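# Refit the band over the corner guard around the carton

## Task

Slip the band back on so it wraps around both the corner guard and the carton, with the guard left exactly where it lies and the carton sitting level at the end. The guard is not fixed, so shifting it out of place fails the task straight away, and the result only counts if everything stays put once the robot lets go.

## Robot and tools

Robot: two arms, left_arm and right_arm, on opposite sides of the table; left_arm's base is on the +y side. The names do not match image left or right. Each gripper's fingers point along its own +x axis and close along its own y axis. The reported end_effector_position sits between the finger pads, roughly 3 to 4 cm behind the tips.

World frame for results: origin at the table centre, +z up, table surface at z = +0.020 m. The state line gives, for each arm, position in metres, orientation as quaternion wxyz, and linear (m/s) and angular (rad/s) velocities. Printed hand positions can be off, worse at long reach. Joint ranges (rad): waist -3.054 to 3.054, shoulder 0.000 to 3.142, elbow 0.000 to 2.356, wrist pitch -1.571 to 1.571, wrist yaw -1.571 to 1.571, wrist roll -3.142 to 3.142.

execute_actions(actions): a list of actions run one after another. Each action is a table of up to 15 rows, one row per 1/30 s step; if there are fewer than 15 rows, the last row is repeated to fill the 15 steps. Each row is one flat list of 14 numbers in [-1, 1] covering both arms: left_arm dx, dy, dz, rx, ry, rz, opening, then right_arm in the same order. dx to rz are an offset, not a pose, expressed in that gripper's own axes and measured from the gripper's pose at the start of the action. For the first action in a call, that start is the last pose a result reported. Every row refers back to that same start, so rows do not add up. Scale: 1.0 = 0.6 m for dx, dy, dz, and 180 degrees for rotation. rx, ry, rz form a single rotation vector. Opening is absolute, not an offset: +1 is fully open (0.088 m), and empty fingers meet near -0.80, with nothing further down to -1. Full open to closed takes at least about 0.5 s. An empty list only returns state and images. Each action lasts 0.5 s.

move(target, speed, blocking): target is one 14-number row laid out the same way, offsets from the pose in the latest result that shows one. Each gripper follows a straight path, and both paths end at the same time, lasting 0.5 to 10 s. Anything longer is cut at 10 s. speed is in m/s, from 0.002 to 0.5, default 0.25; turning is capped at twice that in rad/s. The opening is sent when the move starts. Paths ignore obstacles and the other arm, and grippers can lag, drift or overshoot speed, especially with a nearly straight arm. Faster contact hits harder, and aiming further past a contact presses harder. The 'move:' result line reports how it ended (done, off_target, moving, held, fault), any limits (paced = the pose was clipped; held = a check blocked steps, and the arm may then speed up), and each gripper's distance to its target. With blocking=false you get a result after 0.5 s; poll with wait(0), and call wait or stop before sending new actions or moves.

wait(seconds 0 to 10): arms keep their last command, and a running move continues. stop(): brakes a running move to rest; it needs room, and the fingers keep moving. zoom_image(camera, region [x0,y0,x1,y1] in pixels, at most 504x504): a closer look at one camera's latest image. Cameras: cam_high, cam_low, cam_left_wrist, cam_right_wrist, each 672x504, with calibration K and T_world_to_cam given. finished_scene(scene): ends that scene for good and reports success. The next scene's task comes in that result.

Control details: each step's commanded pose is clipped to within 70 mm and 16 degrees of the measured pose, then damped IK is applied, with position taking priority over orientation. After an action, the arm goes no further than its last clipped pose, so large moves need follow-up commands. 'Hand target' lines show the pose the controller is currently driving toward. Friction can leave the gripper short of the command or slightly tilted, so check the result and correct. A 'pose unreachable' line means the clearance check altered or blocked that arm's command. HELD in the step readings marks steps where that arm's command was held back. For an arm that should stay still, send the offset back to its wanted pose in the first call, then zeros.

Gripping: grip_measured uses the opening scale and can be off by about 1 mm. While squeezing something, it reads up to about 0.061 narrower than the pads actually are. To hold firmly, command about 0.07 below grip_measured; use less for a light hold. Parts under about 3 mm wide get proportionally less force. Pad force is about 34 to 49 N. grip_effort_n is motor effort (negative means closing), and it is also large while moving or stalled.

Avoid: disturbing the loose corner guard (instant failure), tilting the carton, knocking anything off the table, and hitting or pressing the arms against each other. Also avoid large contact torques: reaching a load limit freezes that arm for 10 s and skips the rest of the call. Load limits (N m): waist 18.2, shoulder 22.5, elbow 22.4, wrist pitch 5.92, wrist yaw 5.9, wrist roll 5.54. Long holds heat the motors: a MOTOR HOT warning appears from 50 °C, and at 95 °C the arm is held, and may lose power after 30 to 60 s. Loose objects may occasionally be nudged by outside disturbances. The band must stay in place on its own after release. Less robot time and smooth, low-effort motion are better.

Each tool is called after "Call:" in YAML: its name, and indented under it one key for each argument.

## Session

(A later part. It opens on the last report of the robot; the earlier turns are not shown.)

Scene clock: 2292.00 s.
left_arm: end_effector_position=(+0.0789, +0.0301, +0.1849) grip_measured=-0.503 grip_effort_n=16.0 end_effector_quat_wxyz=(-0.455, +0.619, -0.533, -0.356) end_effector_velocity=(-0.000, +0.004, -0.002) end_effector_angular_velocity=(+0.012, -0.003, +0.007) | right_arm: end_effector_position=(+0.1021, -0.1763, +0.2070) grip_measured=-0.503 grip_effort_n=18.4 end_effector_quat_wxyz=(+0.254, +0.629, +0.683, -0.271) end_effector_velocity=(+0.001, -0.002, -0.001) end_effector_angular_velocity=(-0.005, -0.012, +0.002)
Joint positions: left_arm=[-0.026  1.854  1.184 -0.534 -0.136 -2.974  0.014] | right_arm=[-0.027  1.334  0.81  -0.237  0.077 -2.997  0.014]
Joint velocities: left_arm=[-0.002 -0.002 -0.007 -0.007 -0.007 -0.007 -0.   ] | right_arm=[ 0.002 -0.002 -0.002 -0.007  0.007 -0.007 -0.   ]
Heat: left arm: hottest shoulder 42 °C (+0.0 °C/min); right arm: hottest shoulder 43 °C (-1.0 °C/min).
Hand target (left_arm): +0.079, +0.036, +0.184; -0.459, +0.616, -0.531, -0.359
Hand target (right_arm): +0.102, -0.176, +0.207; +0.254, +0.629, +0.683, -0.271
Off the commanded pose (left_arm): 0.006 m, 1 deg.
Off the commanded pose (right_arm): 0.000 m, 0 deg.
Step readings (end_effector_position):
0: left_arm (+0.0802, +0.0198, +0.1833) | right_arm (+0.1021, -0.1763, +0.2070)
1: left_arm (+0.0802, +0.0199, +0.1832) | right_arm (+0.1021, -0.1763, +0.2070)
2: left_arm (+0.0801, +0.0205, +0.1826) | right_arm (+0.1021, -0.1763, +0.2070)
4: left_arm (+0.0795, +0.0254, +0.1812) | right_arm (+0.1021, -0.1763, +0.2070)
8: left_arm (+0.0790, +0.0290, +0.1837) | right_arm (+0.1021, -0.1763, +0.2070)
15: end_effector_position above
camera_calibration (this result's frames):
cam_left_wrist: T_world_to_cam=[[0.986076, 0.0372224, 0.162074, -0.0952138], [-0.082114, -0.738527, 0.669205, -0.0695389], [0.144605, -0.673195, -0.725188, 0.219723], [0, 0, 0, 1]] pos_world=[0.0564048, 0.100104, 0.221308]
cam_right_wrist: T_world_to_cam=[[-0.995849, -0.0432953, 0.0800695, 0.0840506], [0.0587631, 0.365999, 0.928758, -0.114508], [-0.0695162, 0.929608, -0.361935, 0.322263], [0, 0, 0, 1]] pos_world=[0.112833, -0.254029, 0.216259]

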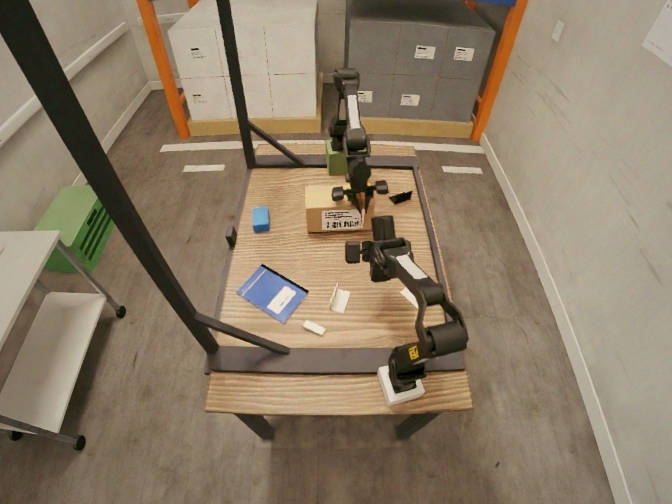

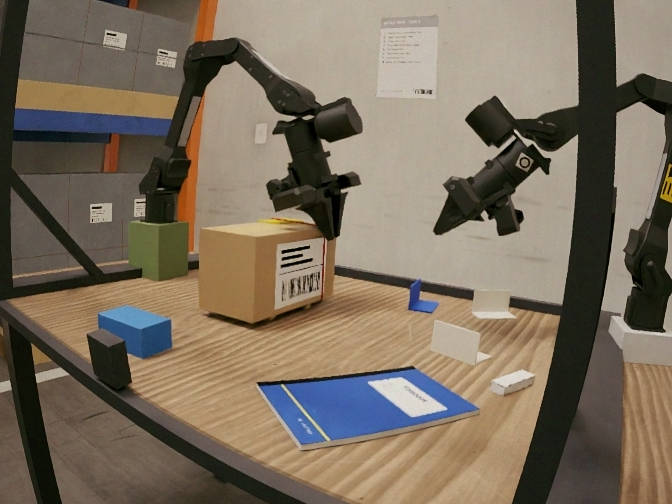

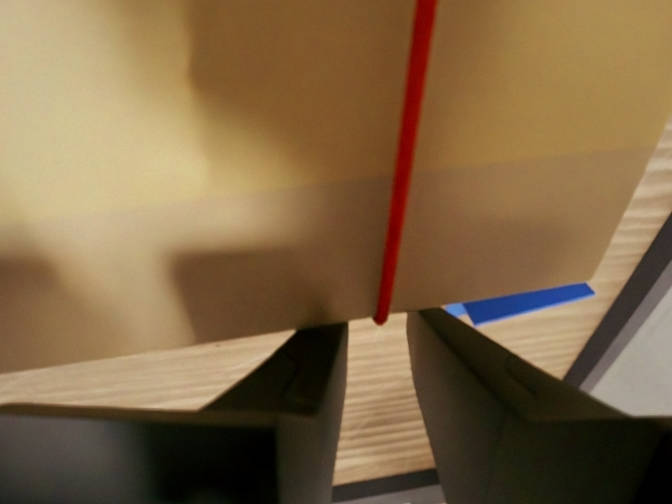

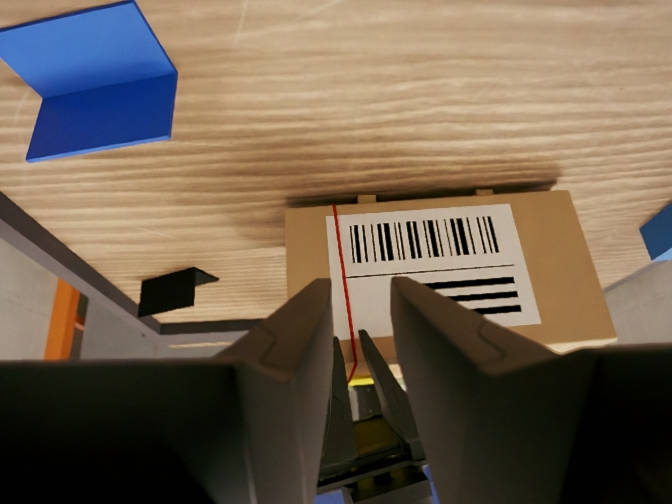

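Call:
execute_actions:
  actions:
    - [[0,-0.004,0.011,0,0,0,-0.5,0,0,0,0,0,0,-0.5],[0.001,-0.008,0.011,0,0,0,-0.5,0,0,0,0,0,0,-0.5],[0.002,-0.012,0.011,0,0,0,-0.5,0,0,0,0,0,0,-0.5],[0.002,-0.016,0.011,0,0,0,-0.5,0,0,0,0,0,0,-0.5]]

Call:
zoom_image:
  camera: "cam_left_wrist"
  region: [260,200,460,360]

Scene clock: 2297.63 s.
left_arm: end_effector_position=(+0.0854, +0.0304, +0.1847) grip_measured=-0.503 grip_effort_n=15.6 end_effector_quat_wxyz=(-0.452, +0.619, -0.536, -0.353) end_effector_velocity=(+0.000, -0.001, +0.001) end_effector_angular_velocity=(-0.010, -0.000, +0.021) | right_arm: end_effector_position=(+0.1021, -0.1763, +0.2070) grip_measured=-0.503 grip_effort_n=17.9 end_effector_quat_wxyz=(+0.254, +0.629, +0.683, -0.271) end_effector_velocity=(+0.001, -0.004, -0.004) end_effector_angular_velocity=(-0.023, +0.006, -0.002)
Joint positions: left_arm=[-0.005  1.849  1.174 -0.516 -0.122 -2.953  0.014] | right_arm=[-0.027  1.334  0.81  -0.237  0.077 -2.997  0.014]
Joint velocities: left_arm=[-0.002 -0.002 -0.002  0.007 -0.007 -0.022 -0.   ] | right_arm=[-0.002 -0.002 -0.002 -0.022 -0.007  0.007 -0.   ]
Heat: left arm: hottest shoulder 43 °C (+2.0 °C/min); right arm: hottest shoulder 43 °C (-1.0 °C/min).
Hand target (left_arm): +0.089, +0.036, +0.183; -0.455, +0.619, -0.532, -0.356
Hand target (right_arm): +0.102, -0.176, +0.207; +0.254, +0.629, +0.683, -0.271
Off the commanded pose (left_arm): 0.007 m, 1 deg.
Off the commanded pose (right_arm): 0.000 m, 0 deg.
Step readings (end_effector_position):
0: left_arm (+0.0789, +0.0301, +0.1848) | right_arm (+0.1021, -0.1763, +0.2070)
1: left_arm (+0.0790, +0.0300, +0.1848) | right_arm (+0.1021, -0.1763, +0.2070)
2: left_arm (+0.0791, +0.0301, +0.1846) | right_arm (+0.1021, -0.1763, +0.2070)
4: left_arm (+0.0800, +0.0301, +0.1846) | right_arm (+0.1021, -0.1763, +0.2070)
8: left_arm (+0.0851, +0.0304, +0.1848) | right_arm (+0.1021, -0.1763, +0.2070)
15: end_effector_position above
camera_calibration (this result's frames):
cam_left_wrist: T_world_to_cam=[[0.986768, 0.035272, 0.158255, -0.10095], [-0.0825083, -0.730984, 0.677388, -0.0703917], [0.139574, -0.681482, -0.718402, 0.218347], [0, 0, 0, 1]] pos_world=[0.0633309, 0.100905, 0.220519]
cam_right_wrist: T_world_to_cam=[[-0.995849, -0.0432953, 0.0800695, 0.0840506], [0.0587631, 0.365999, 0.928758, -0.114508], [-0.0695162, 0.929608, -0.361935, 0.322263], [0, 0, 0, 1]] pos_world=[0.112833, -0.254029, 0.216259]

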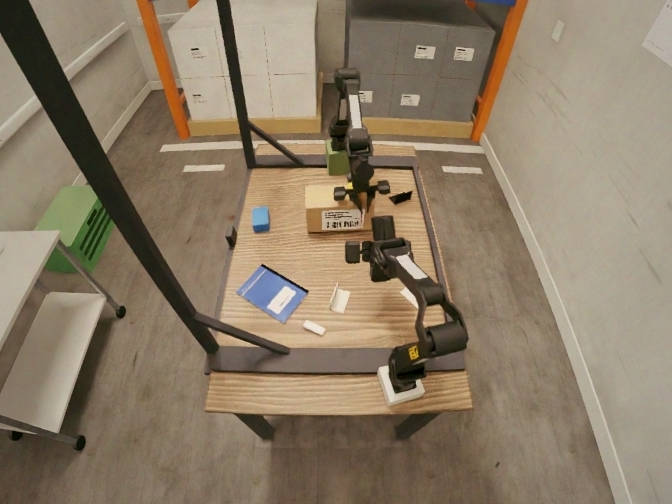

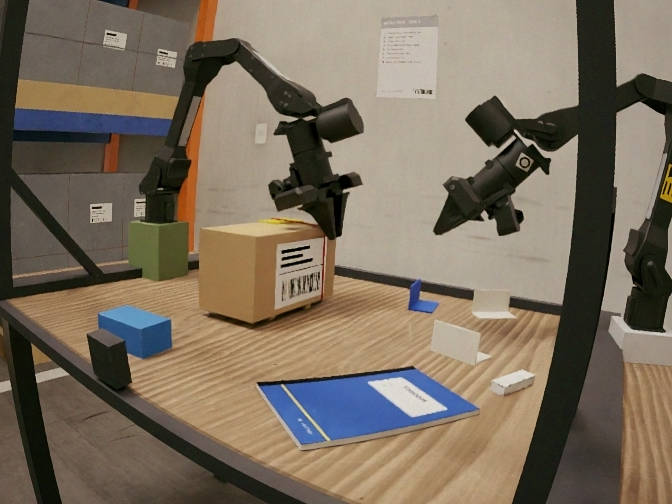

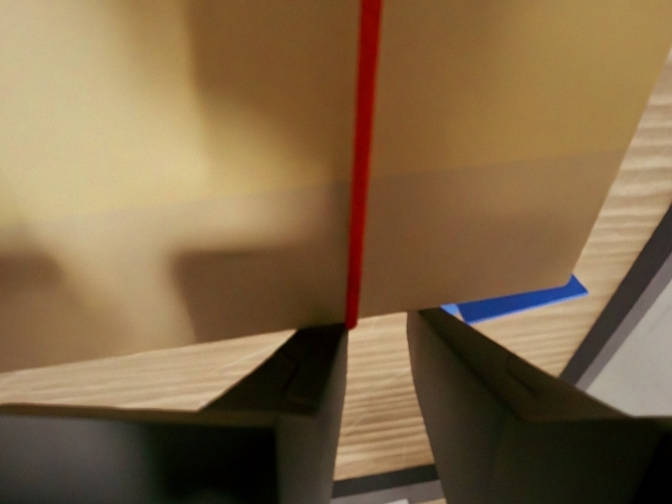

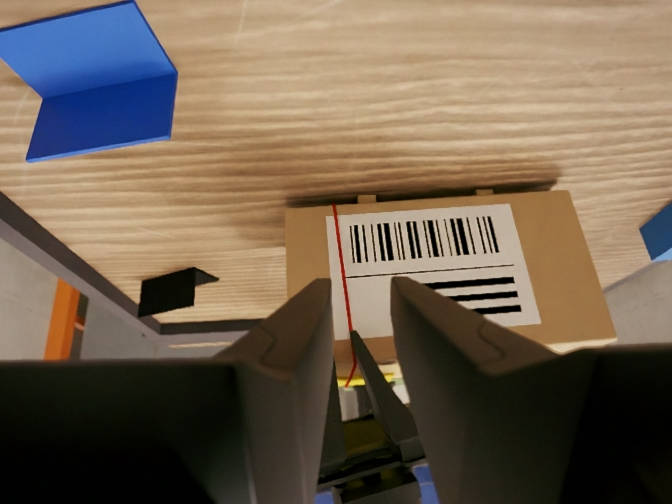

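Region (260, 200, 460, 360) of cam_left_wrist's 672x504 image, scaled by 2.520, with more detail than that image has; it fills the top 403 rows of this view, and the rest is white.

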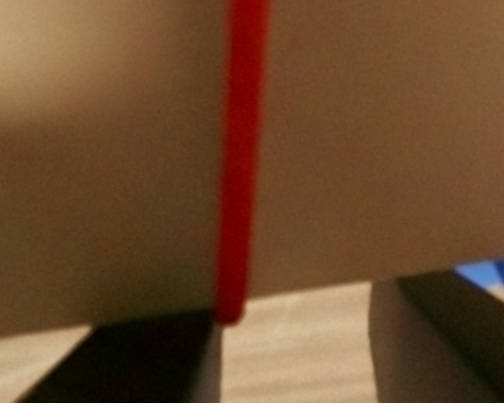

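Finger now abutting the band's side. Continue pushing.

Call:
execute_actions:
  actions:
    - [[0,-0.004,0.012,0,0,0,-0.5,0,0,0,0,0,0,-0.5],[0.001,-0.007,0.012,0,0,0,-0.5,0,0,0,0,0,0,-0.5],[0.002,-0.010,0.012,0,0,0,-0.5,0,0,0,0,0,0,-0.5],[0.002,-0.013,0.012,0,0,0,-0.5,0,0,0,0,0,0,-0.5]]

Call:
zoom_image:
  camera: "cam_left_wrist"
  region: [260,200,460,360]

Call:
zoom_image:
  camera: "cam_right_wrist"
  region: [280,290,440,430]

Scene clock: 2301.20 s.
left_arm: end_effector_position=(+0.0914, +0.0305, +0.1849) grip_measured=-0.503 grip_effort_n=15.1 end_effector_quat_wxyz=(-0.447, +0.622, -0.540, -0.349) end_effector_velocity=(-0.000, +0.002, -0.000) end_effector_angular_velocity=(+0.002, +0.008, +0.034) | right_arm: end_effector_position=(+0.1021, -0.1763, +0.2070) grip_measured=-0.503 grip_effort_n=18.4 end_effector_quat_wxyz=(+0.254, +0.629, +0.683, -0.271) end_effector_velocity=(+0.002, -0.000, +0.001) end_effector_angular_velocity=(-0.003, -0.001, +0.003)
Joint positions: left_arm=[ 0.014  1.843  1.162 -0.494 -0.112 -2.935  0.014] | right_arm=[-0.027  1.334  0.81  -0.237  0.077 -2.997  0.014]
Joint velocities: left_arm=[-0.002 -0.002 -0.002 -0.007 -0.007 -0.037 -0.   ] | right_arm=[-0.007 -0.002  0.002 -0.007 -0.007 -0.007 -0.   ]
Heat: left arm: hottest shoulder 43 °C (+2.0 °C/min); right arm: hottest shoulder 42 °C (-2.0 °C/min).
Hand target (left_arm): +0.094, +0.037, +0.183; -0.452, +0.619, -0.536, -0.353
Hand target (right_arm): +0.102, -0.176, +0.207; +0.254, +0.629, +0.683, -0.271
Off the commanded pose (left_arm): 0.007 m, 1 deg.
Off the commanded pose (right_arm): 0.000 m, 0 deg.
Step readings (end_effector_position):
0: left_arm (+0.0854, +0.0304, +0.1847) | right_arm (+0.1021, -0.1763, +0.2070)
1: left_arm (+0.0854, +0.0303, +0.1847) | right_arm (+0.1021, -0.1763, +0.2070)
2: left_arm (+0.0854, +0.0305, +0.1845) | right_arm (+0.1021, -0.1763, +0.2070)
4: left_arm (+0.0861, +0.0305, +0.1847) | right_arm (+0.1021, -0.1763, +0.2070)
8: left_arm (+0.0902, +0.0305, +0.1848) | right_arm (+0.1021, -0.1763, +0.2070)
15: end_effector_position above
camera_calibration (this result's frames):
cam_left_wrist: T_world_to_cam=[[0.986978, 0.0357102, 0.156842, -0.106655], [-0.0832102, -0.721105, 0.687811, -0.0721034], [0.137661, -0.691905, -0.708743, 0.216392], [0, 0, 0, 1]] pos_world=[0.0694775, 0.101538, 0.219688]
cam_right_wrist: T_world_to_cam=[[-0.995849, -0.0432953, 0.0800695, 0.0840506], [0.0587631, 0.365999, 0.928758, -0.114508], [-0.0695162, 0.929608, -0.361935, 0.322263], [0, 0, 0, 1]] pos_world=[0.112833, -0.254029, 0.216259]

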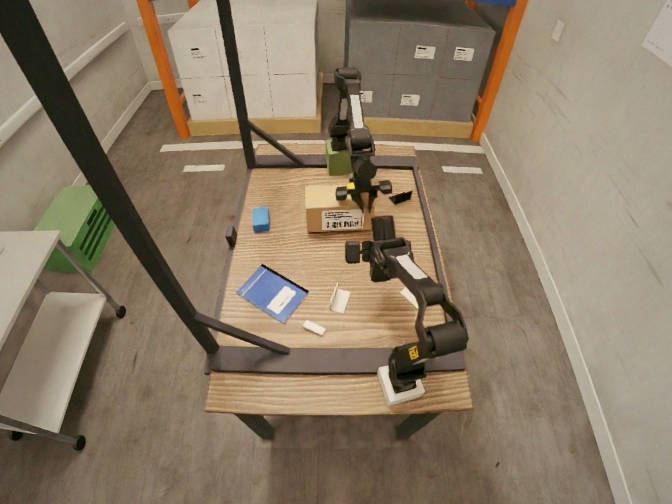

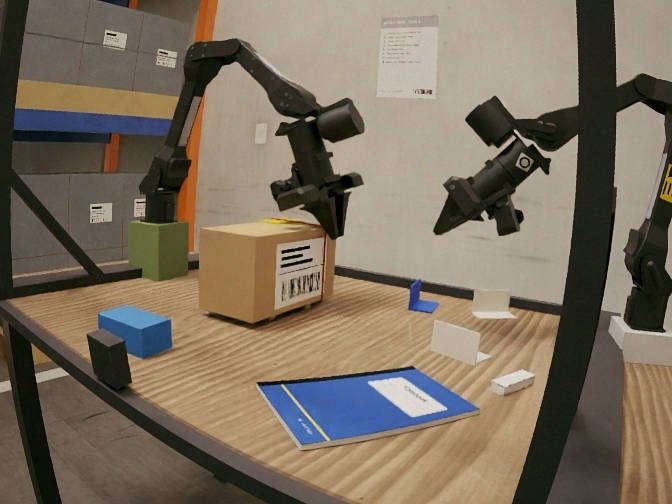

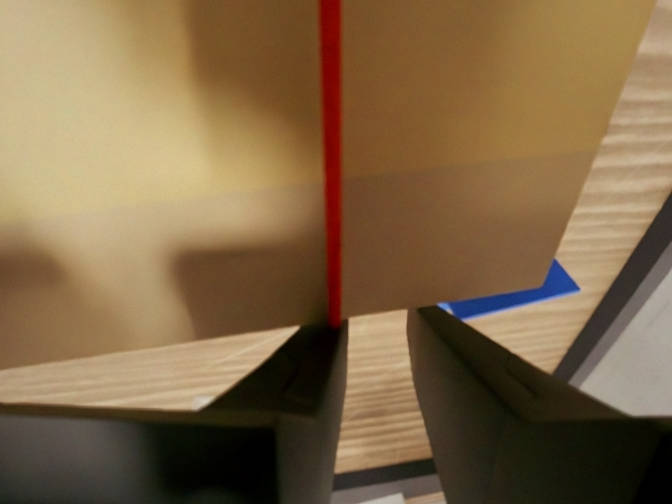

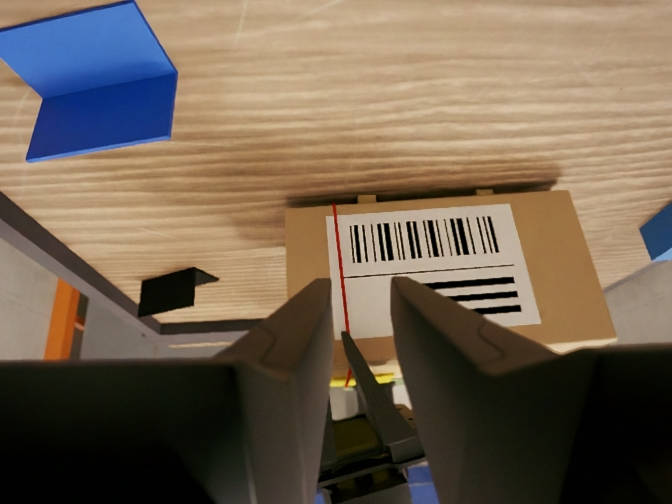

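Region (260, 200, 460, 360) of cam_left_wrist's 672x504 image, scaled by 2.520, with more detail than that image has; it fills the top 403 rows of this view, and the rest is white.

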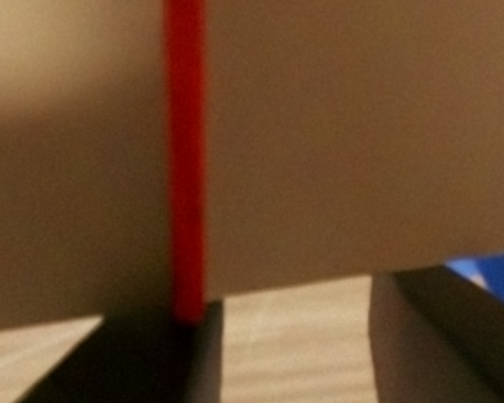

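Region (280, 290, 440, 430) of cam_right_wrist's 672x504 image, scaled by 3.150, with more detail than that image has; it fills the top 441 rows of this view, and the rest is white.

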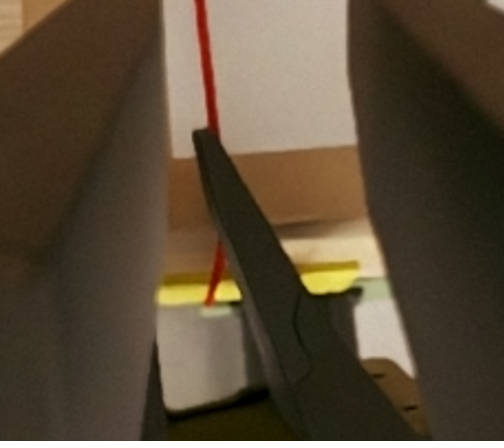

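Call:
execute_actions:
  actions:
    - [[0,-0.004,0.013,0,0,0,-0.5,0,0,0,0,0,0,-0.5],[0.001,-0.007,0.013,0,0,0,-0.5,0,0,0,0,0,0,-0.5],[0.002,-0.010,0.013,0,0,0,-0.5,0,0,0,0,0,0,-0.5],[0.002,-0.014,0.013,0,0,0,-0.5,0,0,0,0,0,0,-0.5]]
    - [[0,-0.004,0.013,0,0,0,-0.5,0,0,0,0,0,0,-0.5],[0.001,-0.007,0.013,0,0,0,-0.5,0,0,0,0,0,0,-0.5]]

Call:
zoom_image:
  camera: "cam_left_wrist"
  region: [260,200,460,360]

Call:
zoom_image:
  camera: "cam_right_wrist"
  region: [280,290,440,430]

Scene clock: 2306.47 s.
left_arm: end_effector_position=(+0.1000, +0.0311, +0.1853) grip_measured=-0.503 grip_effort_n=15.6 end_effector_quat_wxyz=(-0.438, +0.627, -0.547, -0.340) end_effector_velocity=(+0.000, -0.001, +0.001) end_effector_angular_velocity=(-0.005, -0.011, -0.006) | right_arm: end_effector_position=(+0.1021, -0.1763, +0.2070) grip_measured=-0.503 grip_effort_n=18.4 end_effector_quat_wxyz=(+0.254, +0.629, +0.683, -0.271) end_effector_velocity=(-0.000, +0.000, +0.004) end_effector_angular_velocity=(+0.015, +0.014, -0.002)
Joint positions: left_arm=[ 0.043  1.829  1.133 -0.447 -0.09  -2.907  0.014] | right_arm=[-0.027  1.334  0.81  -0.237  0.077 -2.997  0.014]
Joint velocities: left_arm=[-0.002 -0.002 -0.002  0.007 -0.007  0.007 -0.   ] | right_arm=[-0.002 -0.012 -0.002  0.007 -0.007  0.007 -0.   ]
Heat: left arm: hottest shoulder 43 °C (+2.0 °C/min); right arm: hottest shoulder 42 °C (-1.0 °C/min).
Hand target (left_arm): +0.103, +0.038, +0.183; -0.443, +0.625, -0.543, -0.345
Hand target (right_arm): +0.102, -0.176, +0.207; +0.254, +0.629, +0.683, -0.271
Off the commanded pose (left_arm): 0.008 m, 1 deg.
Off the commanded pose (right_arm): 0.000 m, 0 deg.
Step readings (end_effector_position; steps 1 to 15: 1st action; 16 to 30: 2nd action):
0: left_arm (+0.0914, +0.0305, +0.1849) | right_arm (+0.1021, -0.1763, +0.2070)
1: left_arm (+0.0915, +0.0305, +0.1848) | right_arm (+0.1021, -0.1763, +0.2070)
2: left_arm (+0.0915, +0.0306, +0.1847) | right_arm (+0.1021, -0.1763, +0.2070)
4: left_arm (+0.0928, +0.0307, +0.1849) | right_arm (+0.1021, -0.1763, +0.2070)
8: left_arm (+0.0975, +0.0308, +0.1853) | right_arm (+0.1021, -0.1763, +0.2070)
15: left_arm (+0.0981, +0.0308, +0.1854) | right_arm (+0.1021, -0.1763, +0.2070)
16: left_arm (+0.0980, +0.0307, +0.1854) | right_arm (+0.1021, -0.1763, +0.2070)
17: left_arm (+0.0981, +0.0309, +0.1852) | right_arm (+0.1021, -0.1763, +0.2070)
19: left_arm (+0.0990, +0.0311, +0.1854) | right_arm (+0.1021, -0.1763, +0.2070)
23: left_arm (+0.0999, +0.0310, +0.1853) | right_arm (+0.1021, -0.1763, +0.2070)
30: end_effector_position above
camera_calibration (this result's frames):
cam_left_wrist: T_world_to_cam=[[0.987603, 0.0356256, 0.152876, -0.114487], [-0.0847032, -0.698998, 0.71009, -0.0758897], [0.132157, -0.714236, -0.687315, 0.213135], [0, 0, 0, 1]] pos_world=[0.0784719, 0.103261, 0.217882]
cam_right_wrist: T_world_to_cam=[[-0.995849, -0.0432953, 0.0800695, 0.0840506], [0.0587631, 0.365999, 0.928758, -0.114508], [-0.0695162, 0.929608, -0.361935, 0.322263], [0, 0, 0, 1]] pos_world=[0.112833, -0.254029, 0.216259]

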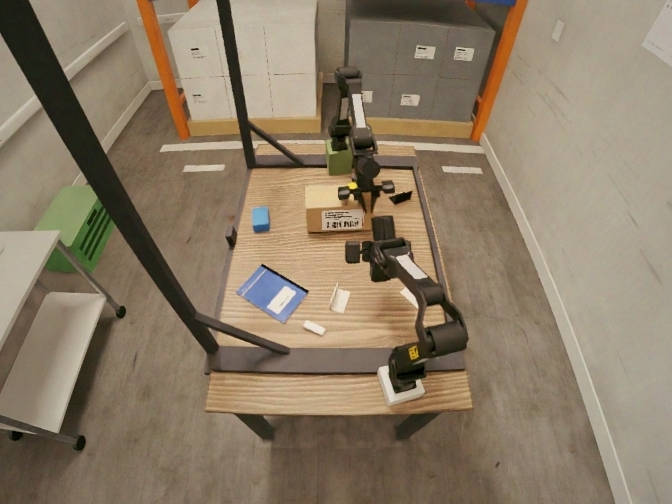

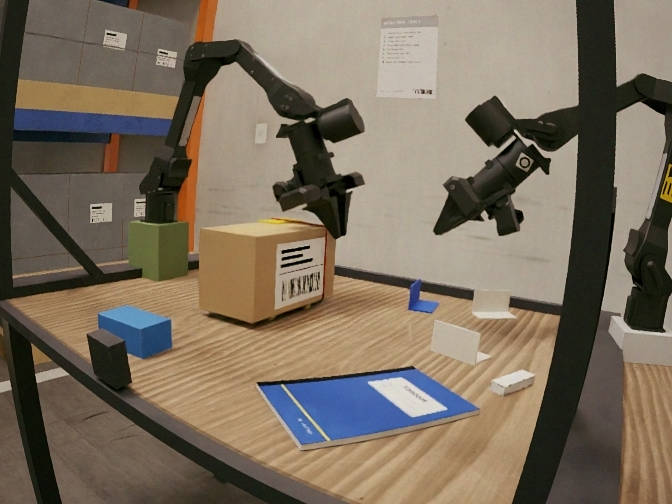

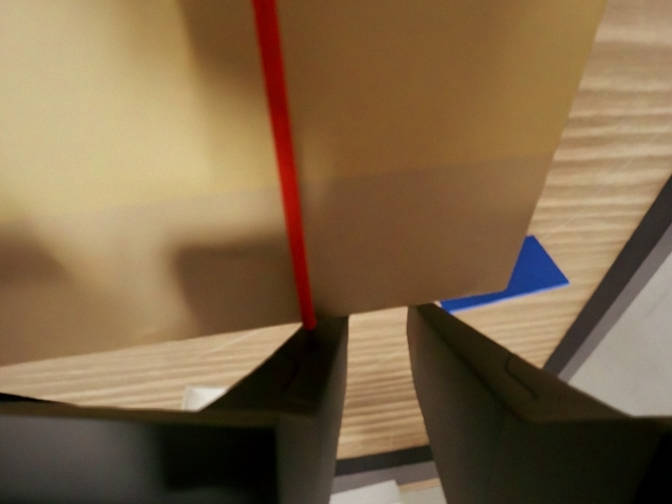

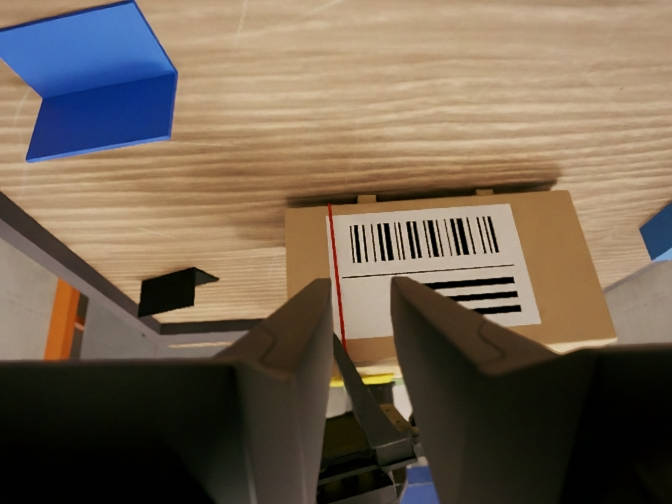

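Region (260, 200, 460, 360) of cam_left_wrist's 672x504 image, scaled by 2.520, with more detail than that image has; it fills the top 403 rows of this view, and the rest is white.

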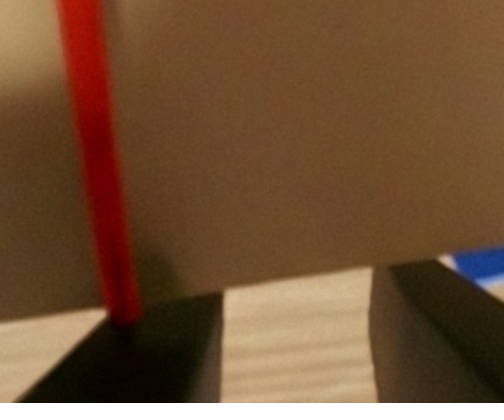

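Region (280, 290, 440, 430) of cam_right_wrist's 672x504 image, scaled by 3.150, with more detail than that image has; it fills the top 441 rows of this view, and the rest is white.

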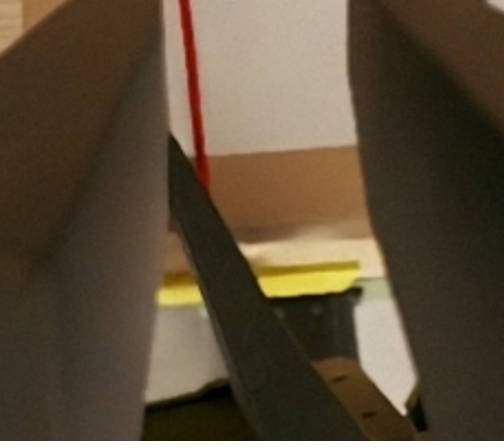

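Call:
execute_actions:
  actions:
    - [[0.002,0,-0.006,0,0,0,-0.5,0,0,0,0,0,0,-0.5],[0.004,0,-0.016,0,0,0,-0.5,0,0,0,0,0,0,-0.5]]
    - [[-0.02,0,-0.014,0,0,0,-0.5,0,0,0,0,0,0,-0.5],[-0.05,-0.01,-0.024,0,0,0,-0.5,0,0,0,0,0,0,-0.5]]
    - [[-0.045,-0.008,0,0,0,0,-0.5,0,0,0,0,0,0,-0.5]]

Call:
zoom_image:
  camera: "cam_low"
  region: [270,205,350,315]

Call:
zoom_image:
  camera: "cam_right_wrist"
  region: [260,180,440,400]

Scene clock: 2313.03 s.
left_arm: end_effector_position=(+0.0992, +0.0342, +0.2394) grip_measured=-0.503 grip_effort_n=15.6 end_effector_quat_wxyz=(-0.442, +0.623, -0.545, -0.345) end_effector_velocity=(+0.002, +0.001, +0.001) end_effector_angular_velocity=(+0.005, -0.009, -0.001) | right_arm: end_effector_position=(+0.1021, -0.1763, +0.2070) grip_measured=-0.503 grip_effort_n=18.4 end_effector_quat_wxyz=(+0.254, +0.629, +0.683, -0.271) end_effector_velocity=(+0.002, -0.001, -0.003) end_effector_angular_velocity=(-0.010, -0.013, -0.003)
Joint positions: left_arm=[ 0.042  1.756  1.277 -0.678 -0.09  -2.907  0.014] | right_arm=[-0.027  1.334  0.81  -0.237  0.077 -2.997  0.014]
Joint velocities: left_arm=[ 0.002 -0.002  0.002 -0.007 -0.007  0.007  0.   ] | right_arm=[-0.002  0.002 -0.002 -0.007  0.007 -0.007 -0.   ]
Heat: left arm: hottest shoulder 44 °C (+2.0 °C/min); right arm: hottest shoulder 42 °C (-1.0 °C/min).
Hand target (left_arm): +0.100, +0.033, +0.245; -0.439, +0.626, -0.548, -0.340
Hand target (right_arm): +0.102, -0.176, +0.207; +0.254, +0.629, +0.683, -0.271
Off the commanded pose (left_arm): 0.006 m, 1 deg.
Off the commanded pose (right_arm): 0.000 m, 0 deg.
Step readings (end_effector_position; steps 1 to 15: 1st action; 16 to 30: 2nd action; 31 to 45: 3rd action):
0: left_arm (+0.1000, +0.0311, +0.1853) | right_arm (+0.1021, -0.1763, +0.2070)
1: left_arm (+0.1000, +0.0307, +0.1856) | right_arm (+0.1021, -0.1763, +0.2070)
2: left_arm (+0.1001, +0.0297, +0.1870) | right_arm (+0.1021, -0.1763, +0.2070)
4: left_arm (+0.1004, +0.0271, +0.1887) | right_arm (+0.1021, -0.1763, +0.2070)
8: left_arm (+0.1008, +0.0230, +0.1917) | right_arm (+0.1021, -0.1763, +0.2070)
15: left_arm (+0.1005, +0.0228, +0.1910) | right_arm (+0.1021, -0.1763, +0.2070)
16: left_arm (+0.1004, +0.0233, +0.1915) | right_arm (+0.1021, -0.1763, +0.2070)
17: left_arm (+0.0998, +0.0247, +0.1930) | right_arm (+0.1021, -0.1763, +0.2070)
19: left_arm (+0.0995, +0.0262, +0.1991) | right_arm (+0.1021, -0.1763, +0.2070)
23: left_arm (+0.1003, +0.0222, +0.2165) | right_arm (+0.1021, -0.1763, +0.2070)
30: left_arm (+0.1001, +0.0229, +0.2197) | right_arm (+0.1021, -0.1763, +0.2070)
31: left_arm (+0.0999, +0.0240, +0.2213) | right_arm (+0.1021, -0.1763, +0.2070)
32: left_arm (+0.0993, +0.0280, +0.2224) | right_arm (+0.1021, -0.1763, +0.2070)
34: left_arm (+0.0987, +0.0332, +0.2273) | right_arm (+0.1021, -0.1763, +0.2070)
38: left_arm (+0.0992, +0.0330, +0.2386) | right_arm (+0.1021, -0.1763, +0.2070)
45: end_effector_position above
camera_calibration (this result's frames):
cam_left_wrist: T_world_to_cam=[[0.988057, 0.0330355, 0.150503, -0.121493], [-0.0829209, -0.709253, 0.70006, -0.109637], [0.129872, -0.704179, -0.698044, 0.255094], [0, 0, 0, 1]] pos_world=[0.0778211, 0.105885, 0.273104]
cam_right_wrist: T_world_to_cam=[[-0.995849, -0.0432953, 0.0800695, 0.0840506], [0.0587631, 0.365999, 0.928758, -0.114508], [-0.0695162, 0.929608, -0.361935, 0.322263], [0, 0, 0, 1]] pos_world=[0.112833, -0.254029, 0.216259]

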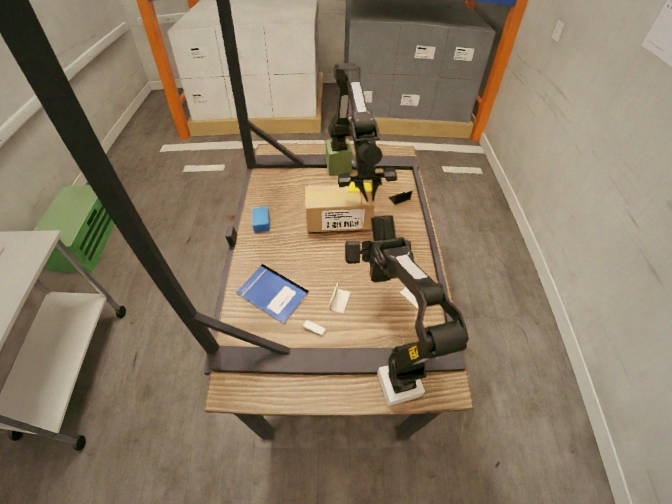

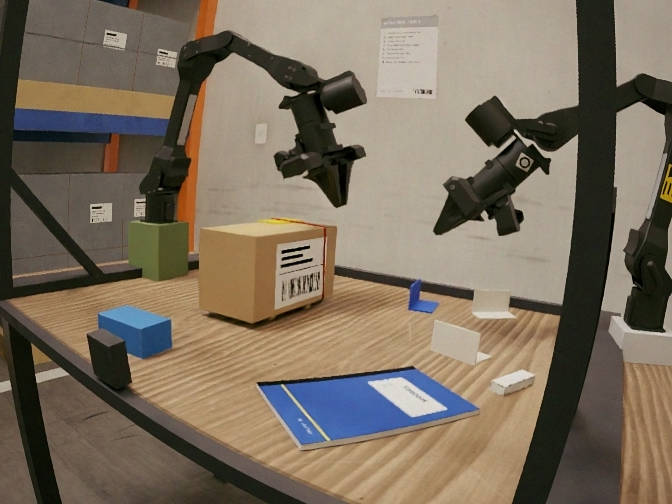

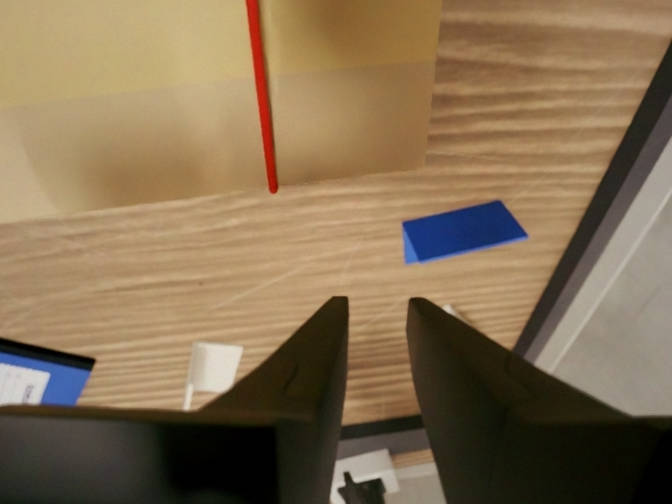

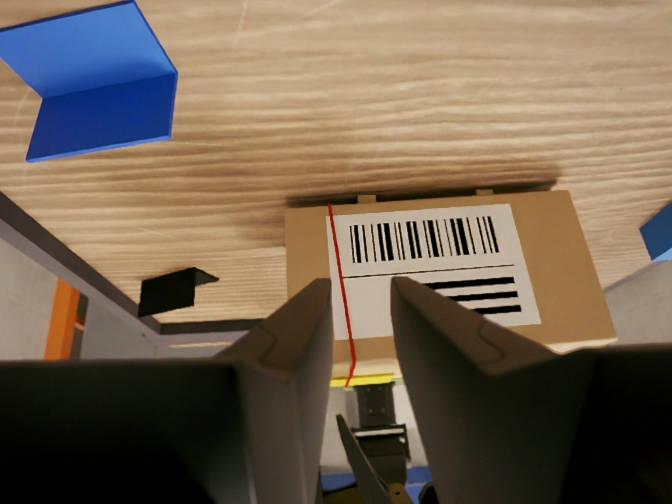

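Region (270, 205, 350, 315) of cam_low's 672x504 image, scaled by 4.582, with more detail than that image has; it fills the left 367 columns of this view, and the rest is white.

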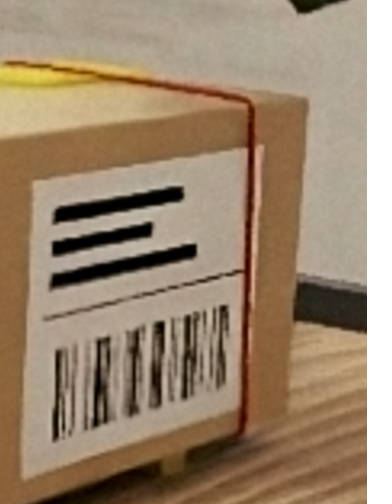

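Region (260, 180, 440, 400) of cam_right_wrist's 672x504 image, scaled by 2.291, with more detail than that image has; it fills the left 412 columns of this view, and the rest is white.

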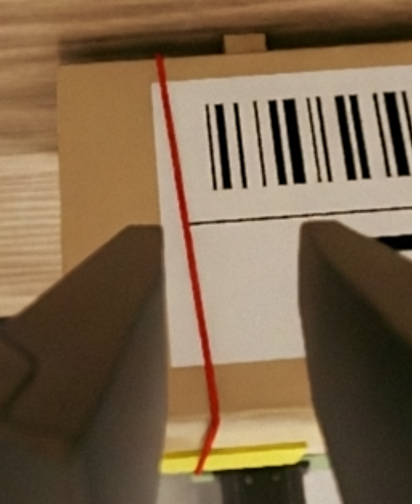

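Call:
finished_scene:
  scene: 2

The scene is finished: the task was done.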